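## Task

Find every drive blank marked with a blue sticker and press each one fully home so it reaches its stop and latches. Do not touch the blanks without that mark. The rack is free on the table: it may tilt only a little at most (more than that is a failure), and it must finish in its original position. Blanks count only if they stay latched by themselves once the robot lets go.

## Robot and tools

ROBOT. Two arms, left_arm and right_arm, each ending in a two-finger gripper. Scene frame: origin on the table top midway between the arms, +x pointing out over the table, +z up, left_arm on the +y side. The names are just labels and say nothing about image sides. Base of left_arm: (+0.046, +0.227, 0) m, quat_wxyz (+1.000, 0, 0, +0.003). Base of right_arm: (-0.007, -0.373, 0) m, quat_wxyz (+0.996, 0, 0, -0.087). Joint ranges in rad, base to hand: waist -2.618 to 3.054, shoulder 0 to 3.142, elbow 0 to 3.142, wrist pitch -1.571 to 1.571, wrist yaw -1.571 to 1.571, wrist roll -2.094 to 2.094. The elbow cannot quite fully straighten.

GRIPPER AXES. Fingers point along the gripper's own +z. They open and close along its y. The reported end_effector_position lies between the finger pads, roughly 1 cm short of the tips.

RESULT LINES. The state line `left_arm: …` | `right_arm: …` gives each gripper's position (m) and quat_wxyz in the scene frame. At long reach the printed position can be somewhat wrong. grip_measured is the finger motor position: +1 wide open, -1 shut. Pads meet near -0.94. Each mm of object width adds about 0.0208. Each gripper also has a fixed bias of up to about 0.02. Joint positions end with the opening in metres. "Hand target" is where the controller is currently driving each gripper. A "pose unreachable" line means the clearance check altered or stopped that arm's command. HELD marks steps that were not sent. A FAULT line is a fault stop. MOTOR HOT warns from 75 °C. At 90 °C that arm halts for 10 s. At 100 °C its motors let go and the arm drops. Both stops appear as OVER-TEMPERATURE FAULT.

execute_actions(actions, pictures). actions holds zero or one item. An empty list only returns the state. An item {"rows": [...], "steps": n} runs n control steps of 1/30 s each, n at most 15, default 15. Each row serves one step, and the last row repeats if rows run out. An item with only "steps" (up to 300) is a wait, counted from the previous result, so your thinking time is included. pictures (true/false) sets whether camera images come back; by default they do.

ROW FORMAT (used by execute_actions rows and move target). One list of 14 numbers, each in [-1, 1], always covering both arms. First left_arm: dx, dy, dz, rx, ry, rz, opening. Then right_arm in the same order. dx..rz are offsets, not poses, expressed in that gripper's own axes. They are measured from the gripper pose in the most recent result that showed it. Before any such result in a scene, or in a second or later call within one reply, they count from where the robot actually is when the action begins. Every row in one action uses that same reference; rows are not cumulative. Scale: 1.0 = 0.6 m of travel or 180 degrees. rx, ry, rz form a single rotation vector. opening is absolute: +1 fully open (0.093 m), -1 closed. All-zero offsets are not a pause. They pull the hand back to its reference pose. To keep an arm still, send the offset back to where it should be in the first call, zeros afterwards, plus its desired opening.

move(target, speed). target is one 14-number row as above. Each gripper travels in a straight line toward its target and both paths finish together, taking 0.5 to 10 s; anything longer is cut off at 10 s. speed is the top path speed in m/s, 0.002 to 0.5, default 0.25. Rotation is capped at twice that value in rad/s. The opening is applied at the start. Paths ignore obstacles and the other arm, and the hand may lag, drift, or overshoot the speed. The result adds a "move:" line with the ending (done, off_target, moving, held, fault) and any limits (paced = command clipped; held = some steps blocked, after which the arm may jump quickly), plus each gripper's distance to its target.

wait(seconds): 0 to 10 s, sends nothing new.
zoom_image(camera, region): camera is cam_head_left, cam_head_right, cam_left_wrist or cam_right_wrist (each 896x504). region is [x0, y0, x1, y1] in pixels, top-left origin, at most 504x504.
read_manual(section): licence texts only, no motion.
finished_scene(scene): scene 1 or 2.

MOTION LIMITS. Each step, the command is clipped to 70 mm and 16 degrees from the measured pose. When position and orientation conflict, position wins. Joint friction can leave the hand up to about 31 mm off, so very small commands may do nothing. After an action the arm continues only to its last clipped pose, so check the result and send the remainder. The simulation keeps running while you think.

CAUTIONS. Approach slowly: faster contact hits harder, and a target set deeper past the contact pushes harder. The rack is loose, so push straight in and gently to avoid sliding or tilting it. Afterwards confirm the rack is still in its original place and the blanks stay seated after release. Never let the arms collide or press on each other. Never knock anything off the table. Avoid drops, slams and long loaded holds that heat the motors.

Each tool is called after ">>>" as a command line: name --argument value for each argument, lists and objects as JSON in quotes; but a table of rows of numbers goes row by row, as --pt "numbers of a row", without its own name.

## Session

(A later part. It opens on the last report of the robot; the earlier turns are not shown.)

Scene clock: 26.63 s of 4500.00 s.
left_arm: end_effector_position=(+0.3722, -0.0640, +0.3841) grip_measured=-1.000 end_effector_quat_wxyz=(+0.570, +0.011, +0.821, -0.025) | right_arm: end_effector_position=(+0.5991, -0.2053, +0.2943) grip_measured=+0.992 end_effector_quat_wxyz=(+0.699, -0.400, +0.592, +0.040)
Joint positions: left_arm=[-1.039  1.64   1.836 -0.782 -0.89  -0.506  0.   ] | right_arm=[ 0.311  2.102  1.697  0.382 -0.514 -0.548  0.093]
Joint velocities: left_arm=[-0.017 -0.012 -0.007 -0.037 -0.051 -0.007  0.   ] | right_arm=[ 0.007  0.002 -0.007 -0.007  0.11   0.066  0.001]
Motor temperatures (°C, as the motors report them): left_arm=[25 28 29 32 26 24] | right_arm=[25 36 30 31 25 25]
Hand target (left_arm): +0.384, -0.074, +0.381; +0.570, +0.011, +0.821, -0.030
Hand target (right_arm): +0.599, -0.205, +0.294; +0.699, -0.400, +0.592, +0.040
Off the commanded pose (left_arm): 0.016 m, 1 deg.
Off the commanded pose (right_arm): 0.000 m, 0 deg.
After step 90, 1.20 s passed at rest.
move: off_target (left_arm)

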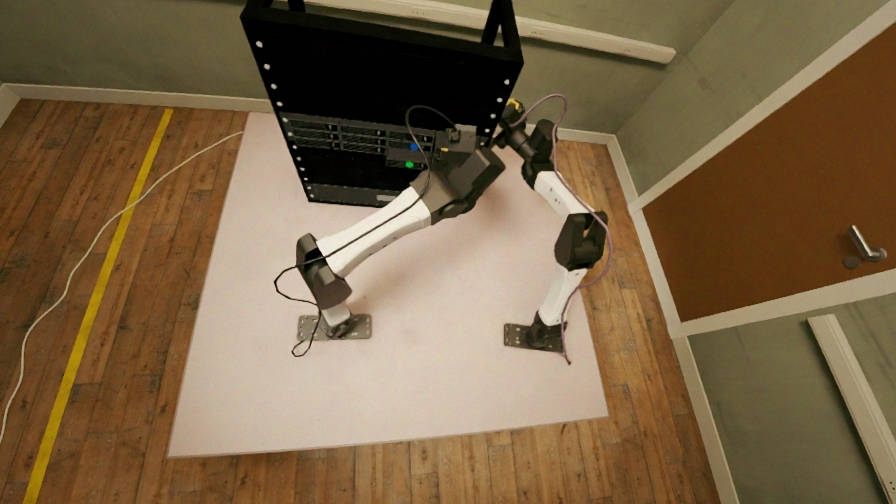

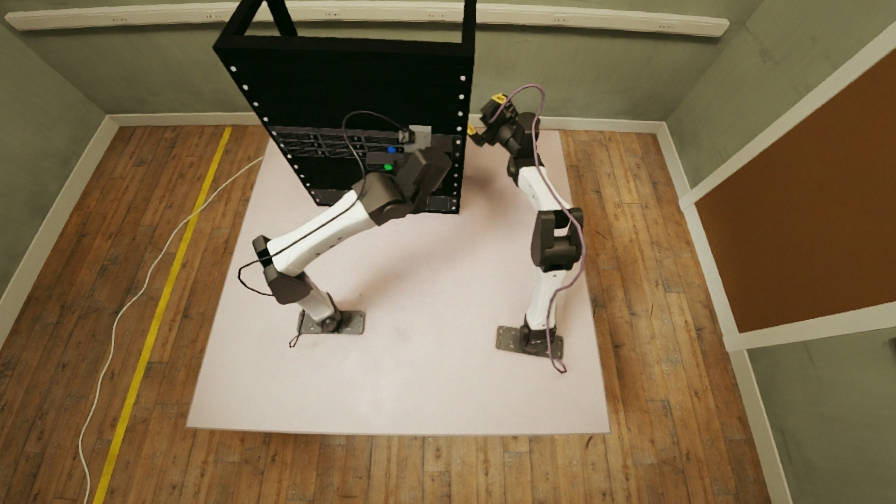

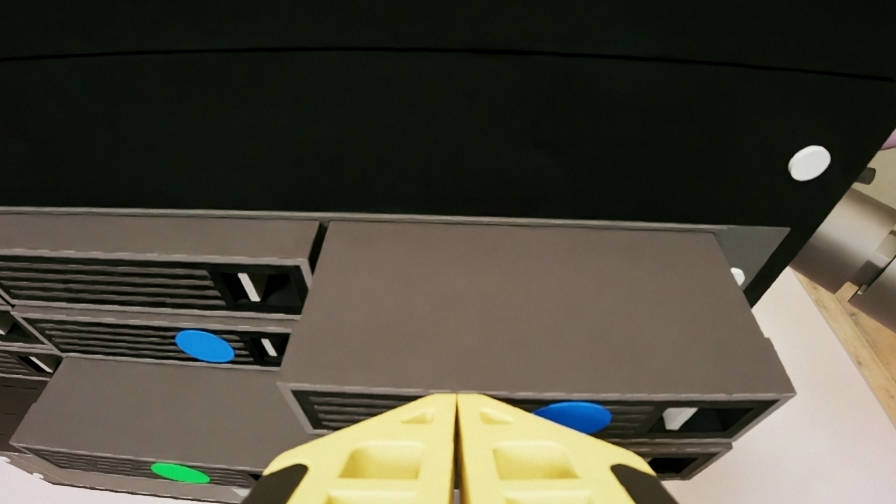

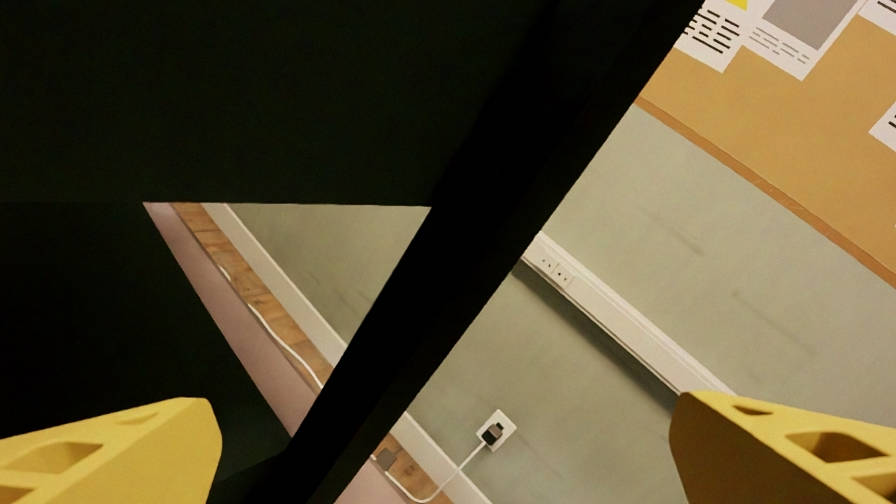

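>>> move --target '[-0.01,-0.01,0.15,0,0,0,-1,0,0,0,0,0,0,1]' --speed 0.03

>>> move --target '[0,0.165,-0.04,0,0,0,-1,0,0,0,0,0,0,1]' --speed 0.1

Scene clock: 31.80 s of 4500.00 s.
left_arm: end_effector_position=(+0.4094, -0.0650, +0.3825) grip_measured=-1.000 end_effector_quat_wxyz=(+0.571, +0.032, +0.819, -0.036) | right_arm: end_effector_position=(+0.5991, -0.2053, +0.2943) grip_measured=+0.992 end_effector_quat_wxyz=(+0.699, -0.400, +0.592, +0.040)
Joint positions: left_arm=[-0.937  1.676  1.842 -0.665 -0.765 -0.384  0.   ] | right_arm=[ 0.311  2.102  1.697  0.382 -0.514 -0.548  0.093]
Joint velocities: left_arm=[ 0.007 -0.012  0.027 -0.037 -0.066 -0.051  0.   ] | right_arm=[-0.022  0.022 -0.017 -0.022 -0.007 -0.066  0.   ]
Motor temperatures (°C, as the motors report them): left_arm=[25 28 30 34 26 24] | right_arm=[25 37 30 31 25 25]
Hand target (left_arm): +0.453, -0.066, +0.356; +0.571, +0.011, +0.821, -0.024
Hand target (right_arm): +0.599, -0.205, +0.294; +0.699, -0.400, +0.592, +0.040
Off the commanded pose (left_arm): 0.055 m, 3 deg.
Off the commanded pose (right_arm): 0.000 m, 0 deg.
move: off_target (left_arm)

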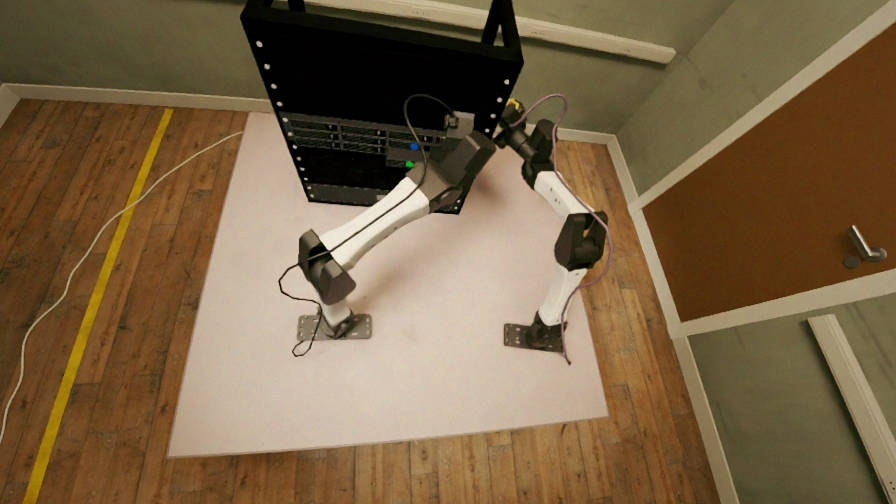

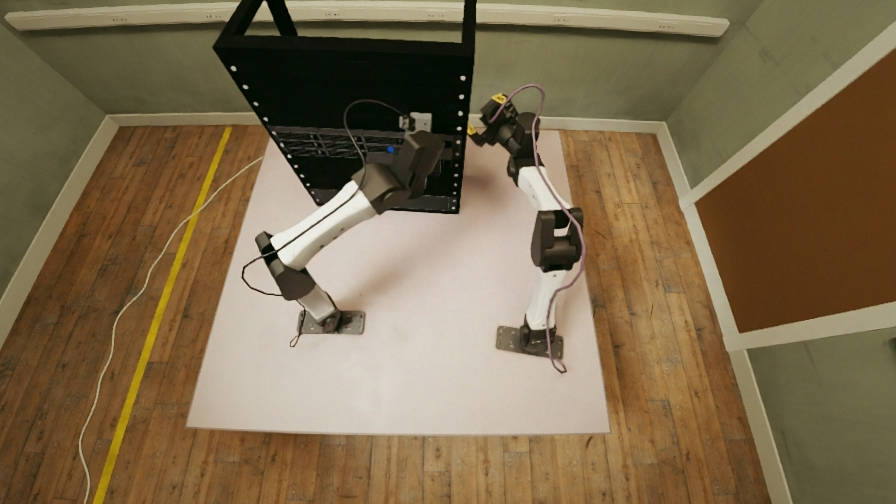

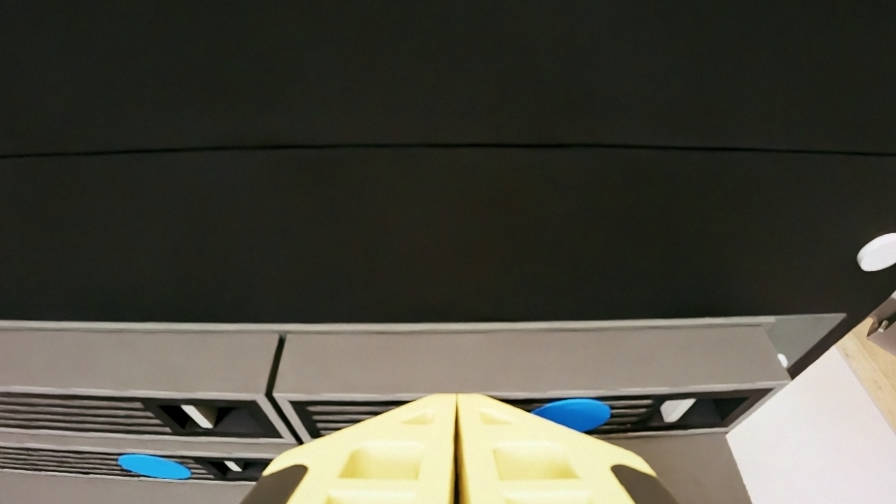

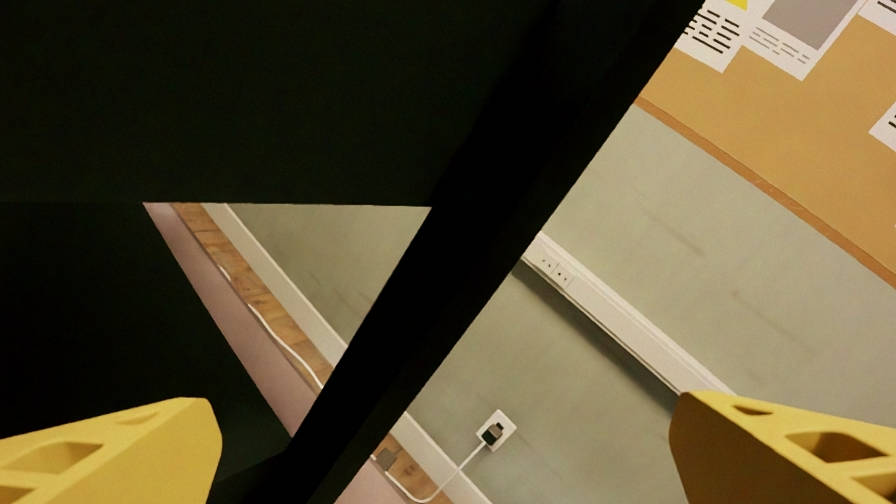

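Scene clock: 33.33 s of 4500.00 s.
left_arm: end_effector_position=(+0.3967, +0.0344, +0.3933) grip_measured=-1.000 end_effector_quat_wxyz=(+0.573, +0.026, +0.819, -0.034) | right_arm: end_effector_position=(+0.5991, -0.2053, +0.2943) grip_measured=+0.992 end_effector_quat_wxyz=(+0.699, -0.400, +0.592, +0.040)
Joint positions: left_arm=[-0.753  1.372  1.58  -0.638 -0.61  -0.284  0.   ] | right_arm=[ 0.311  2.102  1.697  0.382 -0.514 -0.548  0.093]
Joint velocities: left_arm=[ 0.012 -0.007  0.012  0.007 -0.022 -0.007  0.   ] | right_arm=[-0.002  0.002  0.012 -0.007  0.022 -0.022 -0.001]
Motor temperatures (°C, as the motors report them): left_arm=[25 28 30 34 26 24] | right_arm=[25 38 30 31 25 25]
Hand target (left_arm): +0.395, +0.036, +0.390; +0.572, +0.032, +0.819, -0.035
Hand target (right_arm): +0.599, -0.205, +0.294; +0.699, -0.400, +0.592, +0.040
Off the commanded pose (left_arm): 0.005 m, 1 deg.
Off the commanded pose (right_arm): 0.000 m, 0 deg.
move: done

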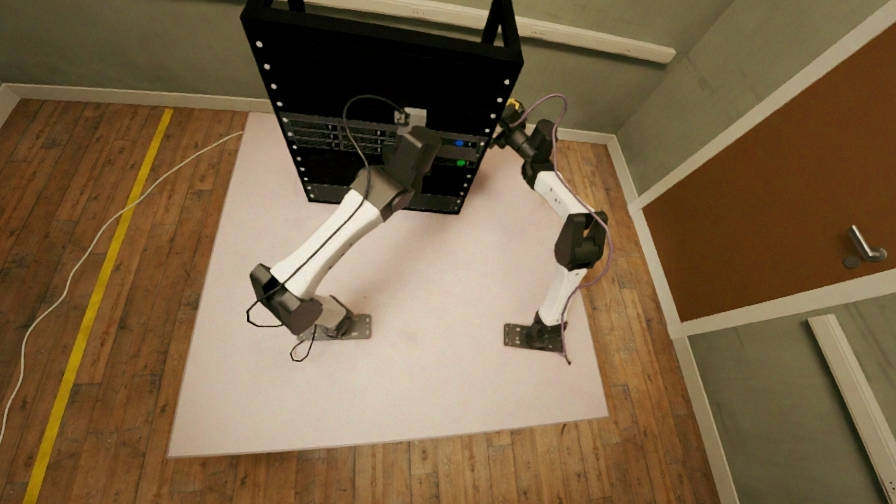

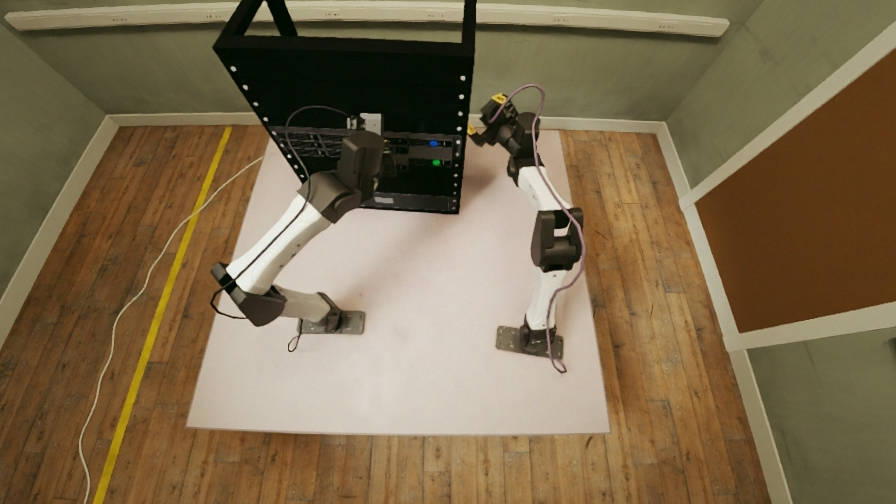

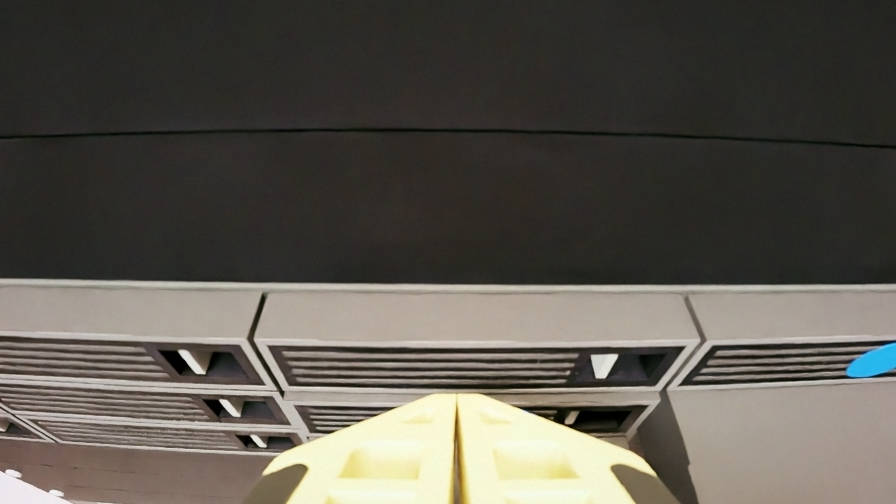

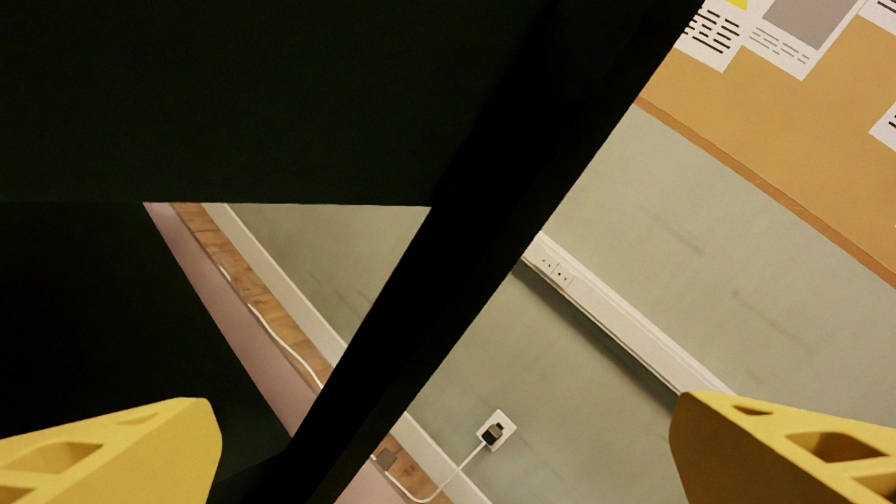

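>>> move --target '[0.055,0,0.035,0,0.015,0,-1,0,0,0,0,0,0,1]' --speed 0.05

Scene clock: 35.50 s of 4500.00 s.
left_arm: end_effector_position=(+0.4031, +0.0331, +0.3621) grip_measured=-1.000 end_effector_quat_wxyz=(+0.557, +0.030, +0.830, -0.028) | right_arm: end_effector_position=(+0.5991, -0.2053, +0.2943) grip_measured=+0.992 end_effector_quat_wxyz=(+0.699, -0.400, +0.592, +0.040)
Joint positions: left_arm=[-0.737  1.372  1.485 -0.586 -0.59  -0.291  0.   ] | right_arm=[ 0.311  2.102  1.697  0.382 -0.514 -0.548  0.093]
Joint velocities: left_arm=[-0.007  0.007  0.002  0.022 -0.007 -0.022  0.   ] | right_arm=[-0.007  0.007  0.007  0.022 -0.022 -0.066 -0.   ]
Motor temperatures (°C, as the motors report them): left_arm=[25 28 30 34 26 24] | right_arm=[25 38 30 31 25 25]
Hand target (left_arm): +0.405, +0.033, +0.355; +0.553, +0.027, +0.832, -0.033
Hand target (right_arm): +0.599, -0.205, +0.294; +0.699, -0.400, +0.592, +0.040
Off the commanded pose (left_arm): 0.007 m, 1 deg.
Off the commanded pose (right_arm): 0.000 m, 0 deg.
move: done

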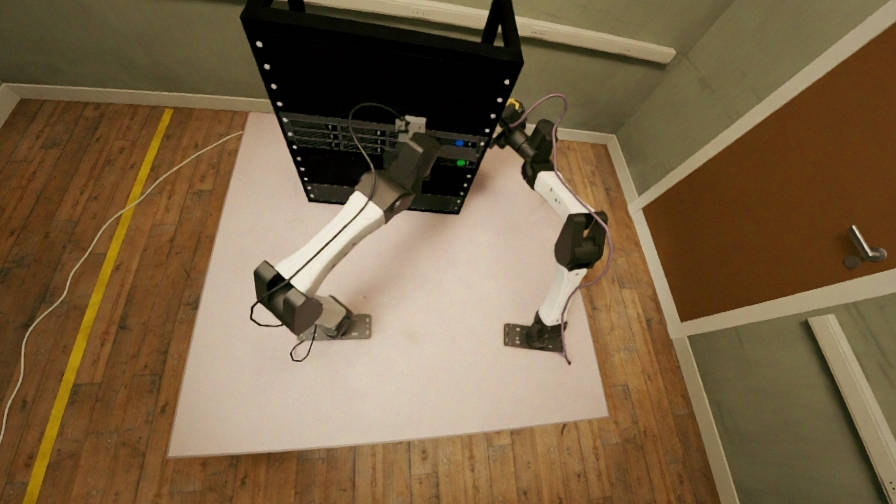

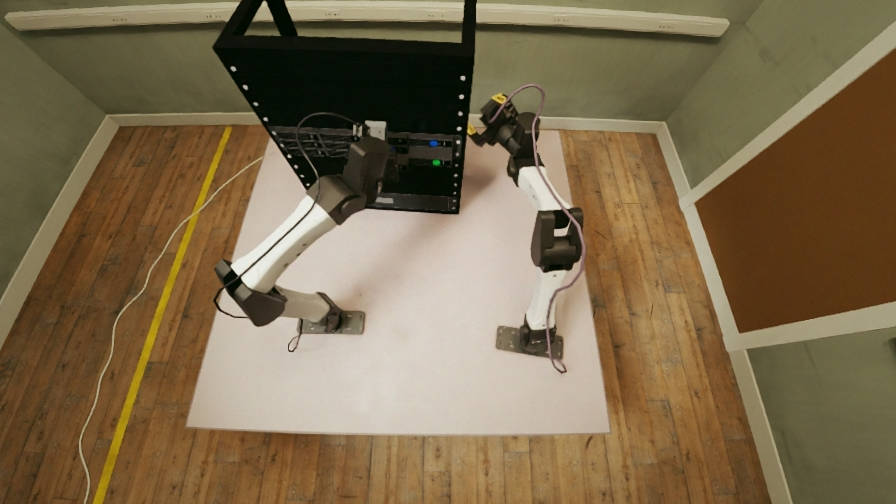

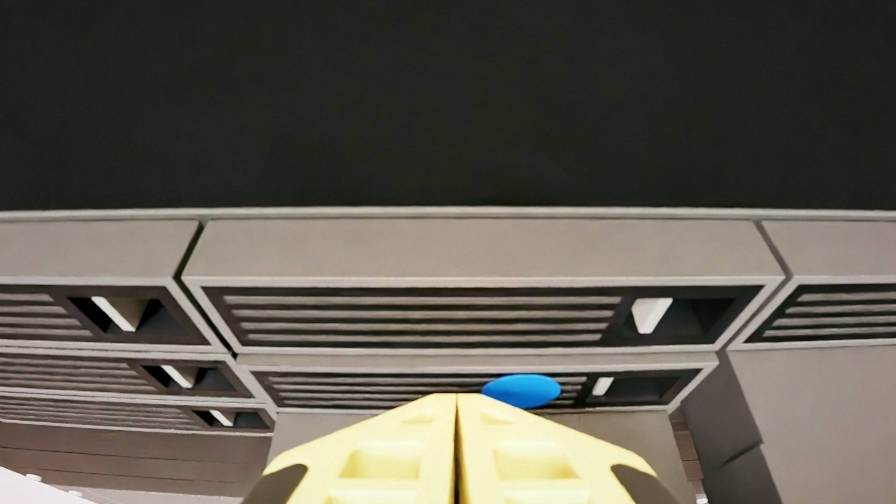

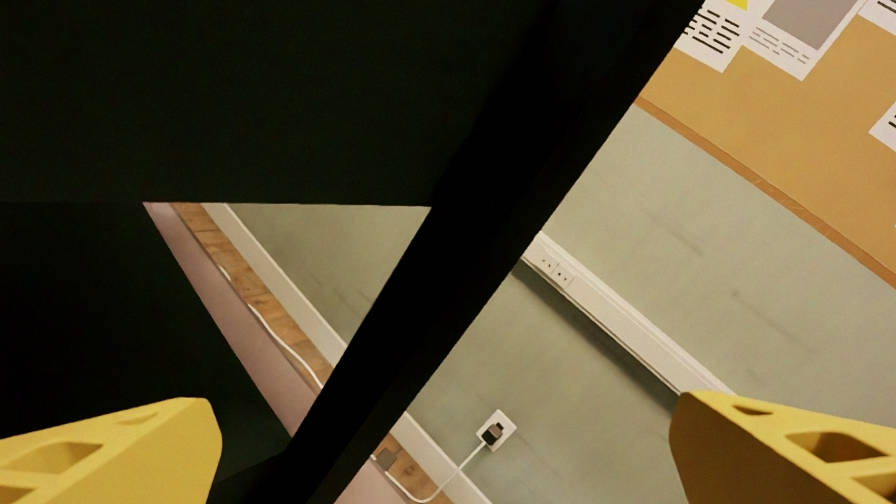

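>>> move --target '[0.017,0,0.007,0,0,0,-1,0,0,0,0,0,0,1]' --speed 0.04

>>> move --target '[-0.01,0,0.1,0,0,0,-1,0,0,0,0,0,0,1]' --speed 0.03

>>> move --target '[0,0,-0.08,0,0,0,-1,0,0,0,0,0,0,1]' --speed 0.1

Scene clock: 39.73 s of 4500.00 s.
left_arm: end_effector_position=(+0.4046, +0.0316, +0.3533) grip_measured=-1.000 end_effector_quat_wxyz=(+0.555, +0.031, +0.831, -0.027) | right_arm: end_effector_position=(+0.5991, -0.2053, +0.2943) grip_measured=+0.992 end_effector_quat_wxyz=(+0.699, -0.400, +0.592, +0.040)
Joint positions: left_arm=[-0.737  1.372  1.453 -0.56  -0.589 -0.292  0.   ] | right_arm=[ 0.311  2.102  1.697  0.382 -0.514 -0.548  0.093]
Joint velocities: left_arm=[-0.017  0.012 -0.007 -0.022 -0.037 -0.022  0.   ] | right_arm=[-0.012  0.007 -0.002 -0.095  0.022 -0.007 -0.   ]
Motor temperatures (°C, as the motors report them): left_arm=[25 28 30 35 26 24] | right_arm=[25 39 31 32 25 25]
Hand target (left_arm): +0.403, +0.033, +0.351; +0.556, +0.030, +0.830, -0.028
Hand target (right_arm): +0.599, -0.205, +0.294; +0.699, -0.400, +0.592, +0.040
Off the commanded pose (left_arm): 0.003 m, 0 deg.
Off the commanded pose (right_arm): 0.000 m, 0 deg.
After step 90, 0.50 s passed at rest.
move: done

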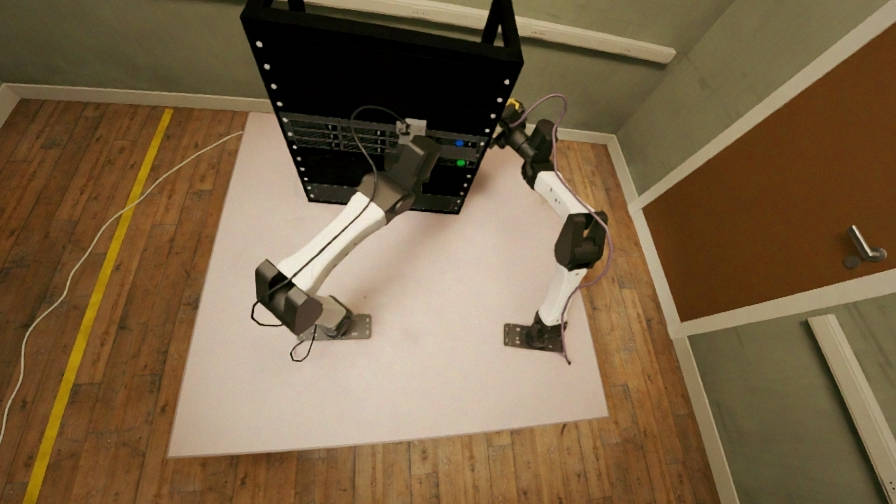

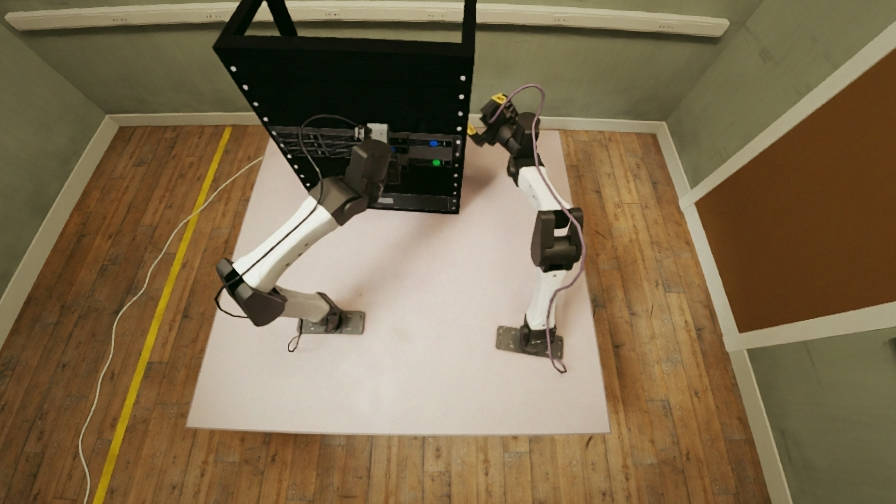

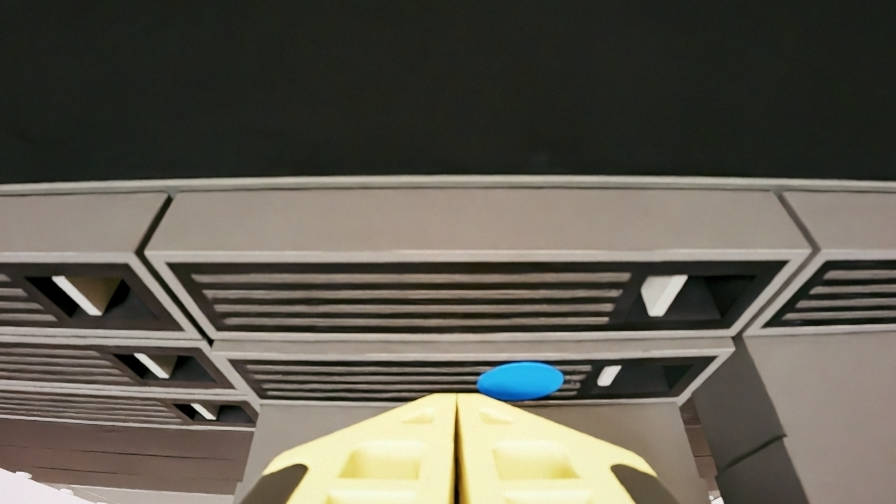

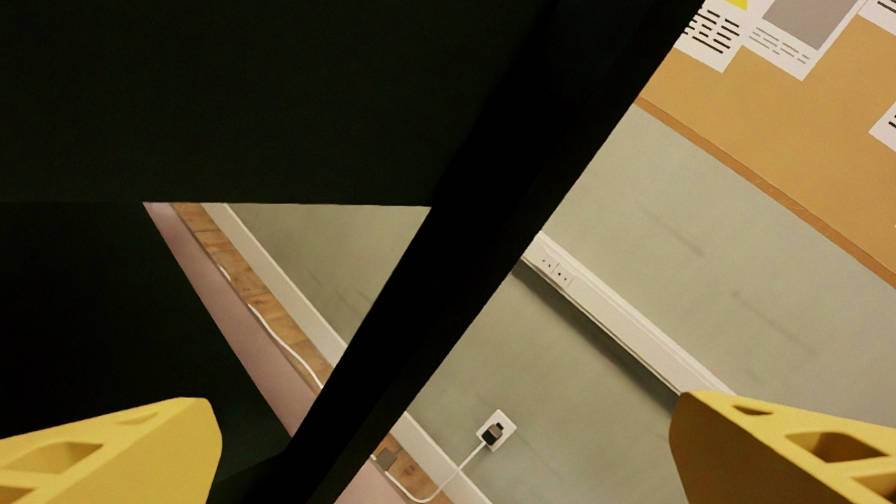

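Scene clock: 41.97 s of 4500.00 s.
left_arm: end_effector_position=(+0.4162, +0.0376, +0.3555) grip_measured=-1.000 end_effector_quat_wxyz=(+0.552, +0.045, +0.832, -0.038) | right_arm: end_effector_position=(+0.5991, -0.2053, +0.2943) grip_measured=+0.992 end_effector_quat_wxyz=(+0.699, -0.400, +0.592, +0.040)
Joint positions: left_arm=[-0.675  1.378  1.464 -0.543 -0.499 -0.246  0.   ] | right_arm=[ 0.311  2.102  1.697  0.382 -0.514 -0.548  0.093]
Joint velocities: left_arm=[ 0.012 -0.027  0.012 -0.037 -0.022  0.081  0.   ] | right_arm=[ 0.002 -0.002  0.007 -0.007 -0.037 -0.022  0.001]
Motor temperatures (°C, as the motors report them): left_arm=[25 28 30 36 26 24] | right_arm=[25 40 31 32 25 25]
Hand target (left_arm): +0.456, +0.033, +0.333; +0.554, +0.031, +0.831, -0.026
Hand target (right_arm): +0.599, -0.205, +0.294; +0.699, -0.400, +0.592, +0.040
Off the commanded pose (left_arm): 0.051 m, 2 deg.
Off the commanded pose (right_arm): 0.000 m, 0 deg.
move: off_target (left_arm)

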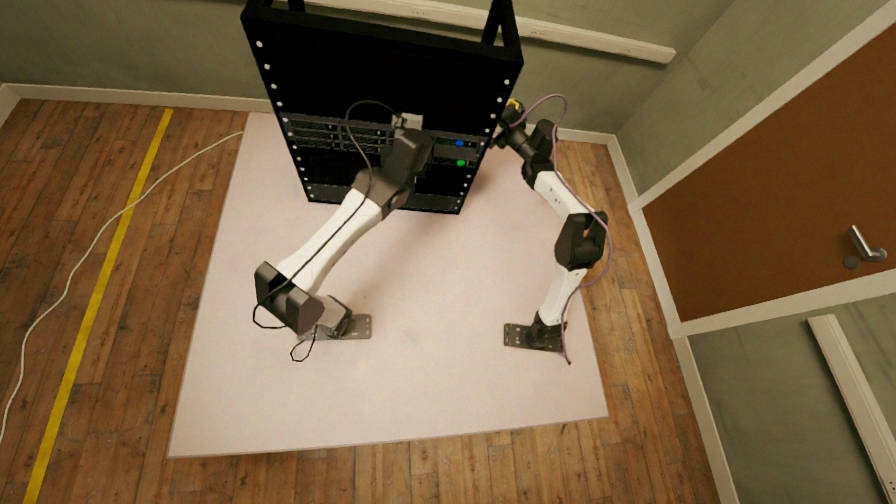

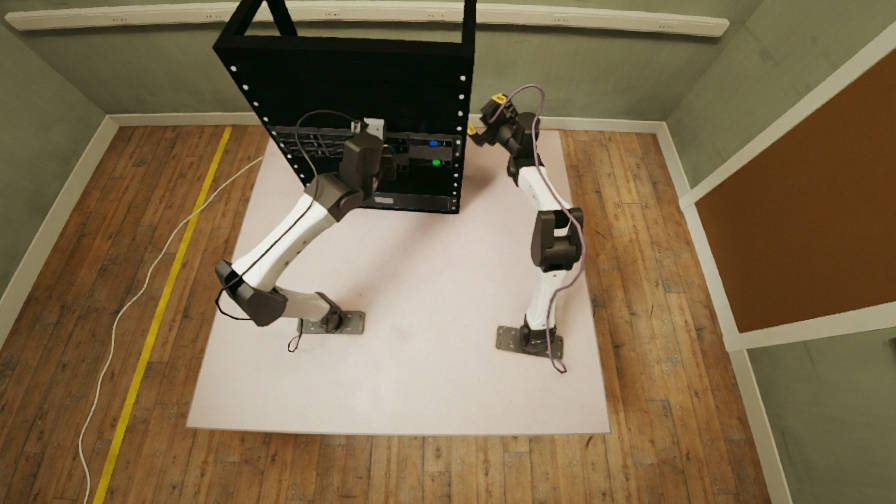

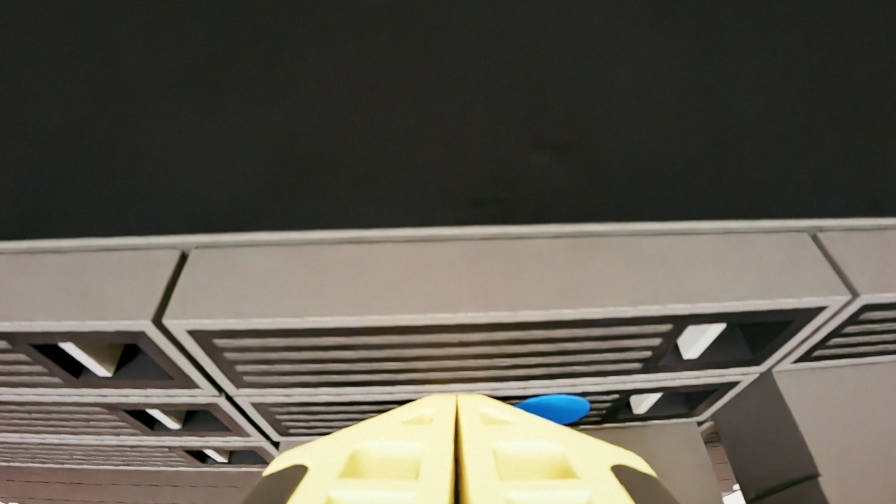

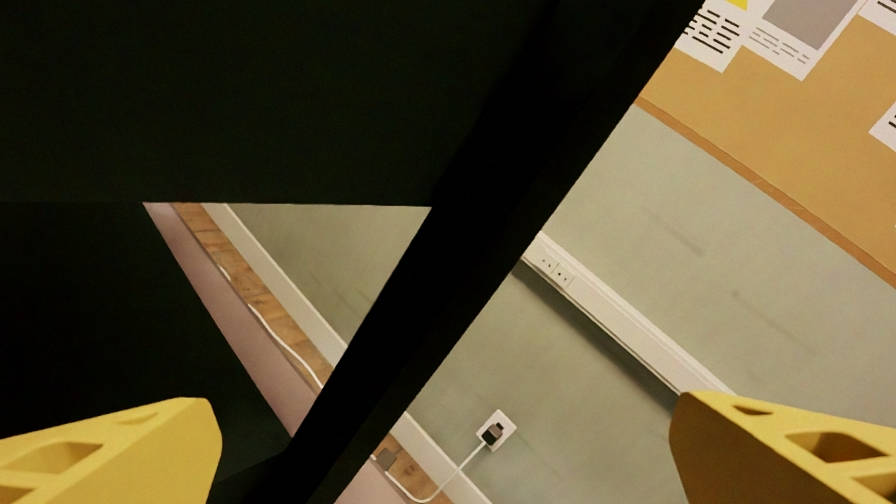

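Scene clock: 42.97 s of 4500.00 s.
left_arm: end_effector_position=(+0.3774, +0.0383, +0.3657) grip_measured=-1.000 end_effector_quat_wxyz=(+0.548, +0.051, +0.834, -0.036) | right_arm: end_effector_position=(+0.5991, -0.2053, +0.2943) grip_measured=+0.992 end_effector_quat_wxyz=(+0.699, -0.400, +0.592, +0.040)
Joint positions: left_arm=[-0.767  1.297  1.464 -0.661 -0.574 -0.289  0.   ] | right_arm=[ 0.311  2.102  1.697  0.382 -0.514 -0.548  0.093]
Joint velocities: left_arm=[ 0.002 -0.007 -0.007 -0.007 -0.022 -0.066  0.   ] | right_arm=[ 0.002 -0.017  0.027  0.007  0.022 -0.022  0.   ]
Motor temperatures (°C, as the motors report them): left_arm=[25 28 30 35 26 24] | right_arm=[25 40 31 32 25 25]
Hand target (left_arm): +0.372, +0.042, +0.374; +0.552, +0.045, +0.832, -0.038
Hand target (right_arm): +0.599, -0.205, +0.294; +0.699, -0.400, +0.592, +0.040
Off the commanded pose (left_arm): 0.011 m, 1 deg.
Off the commanded pose (right_arm): 0.000 m, 0 deg.
move: off_target (left_arm)

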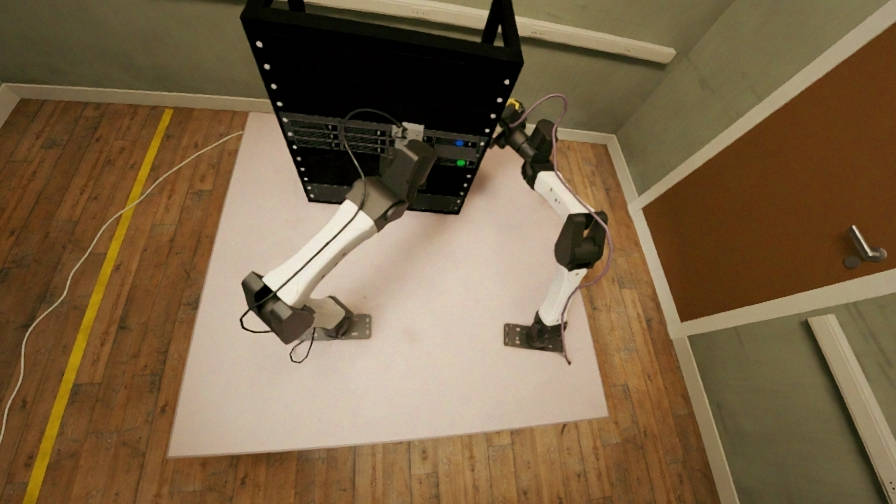

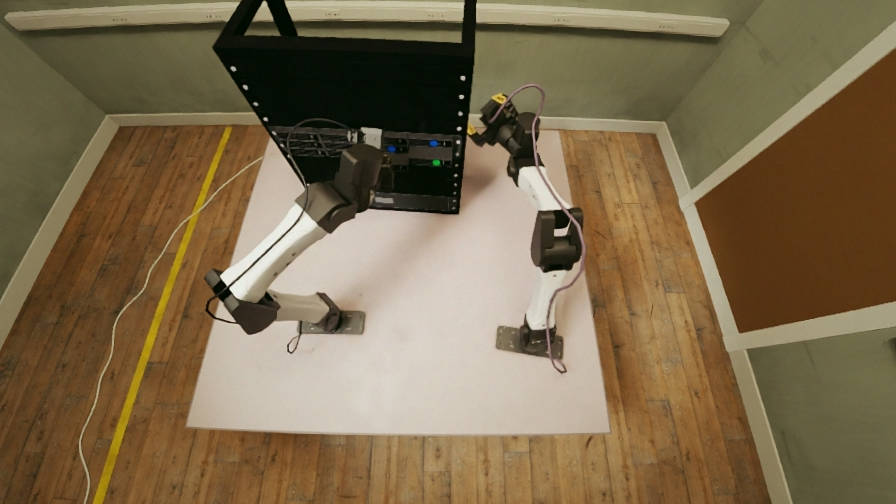

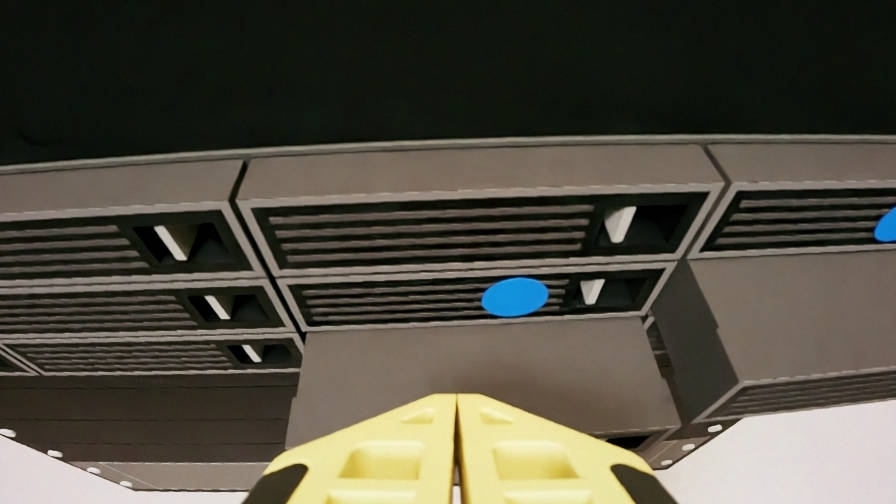

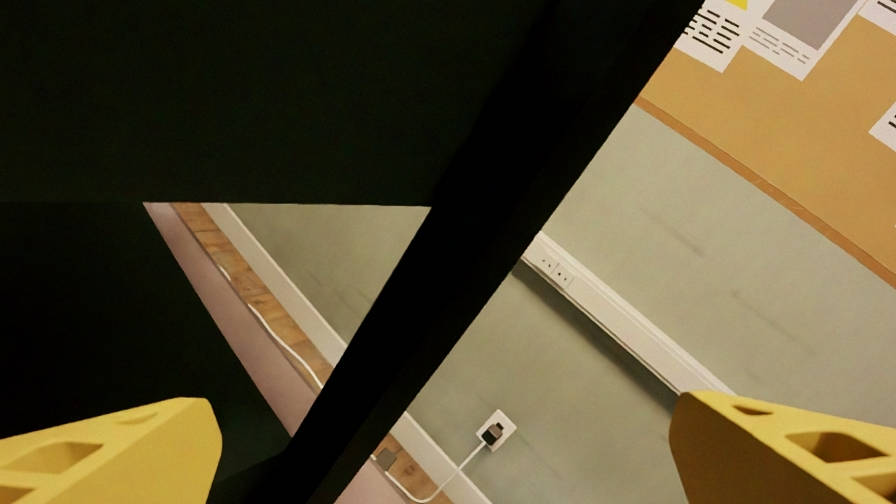

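>>> finished_scene --scene 2

The scene is finished: the task was done.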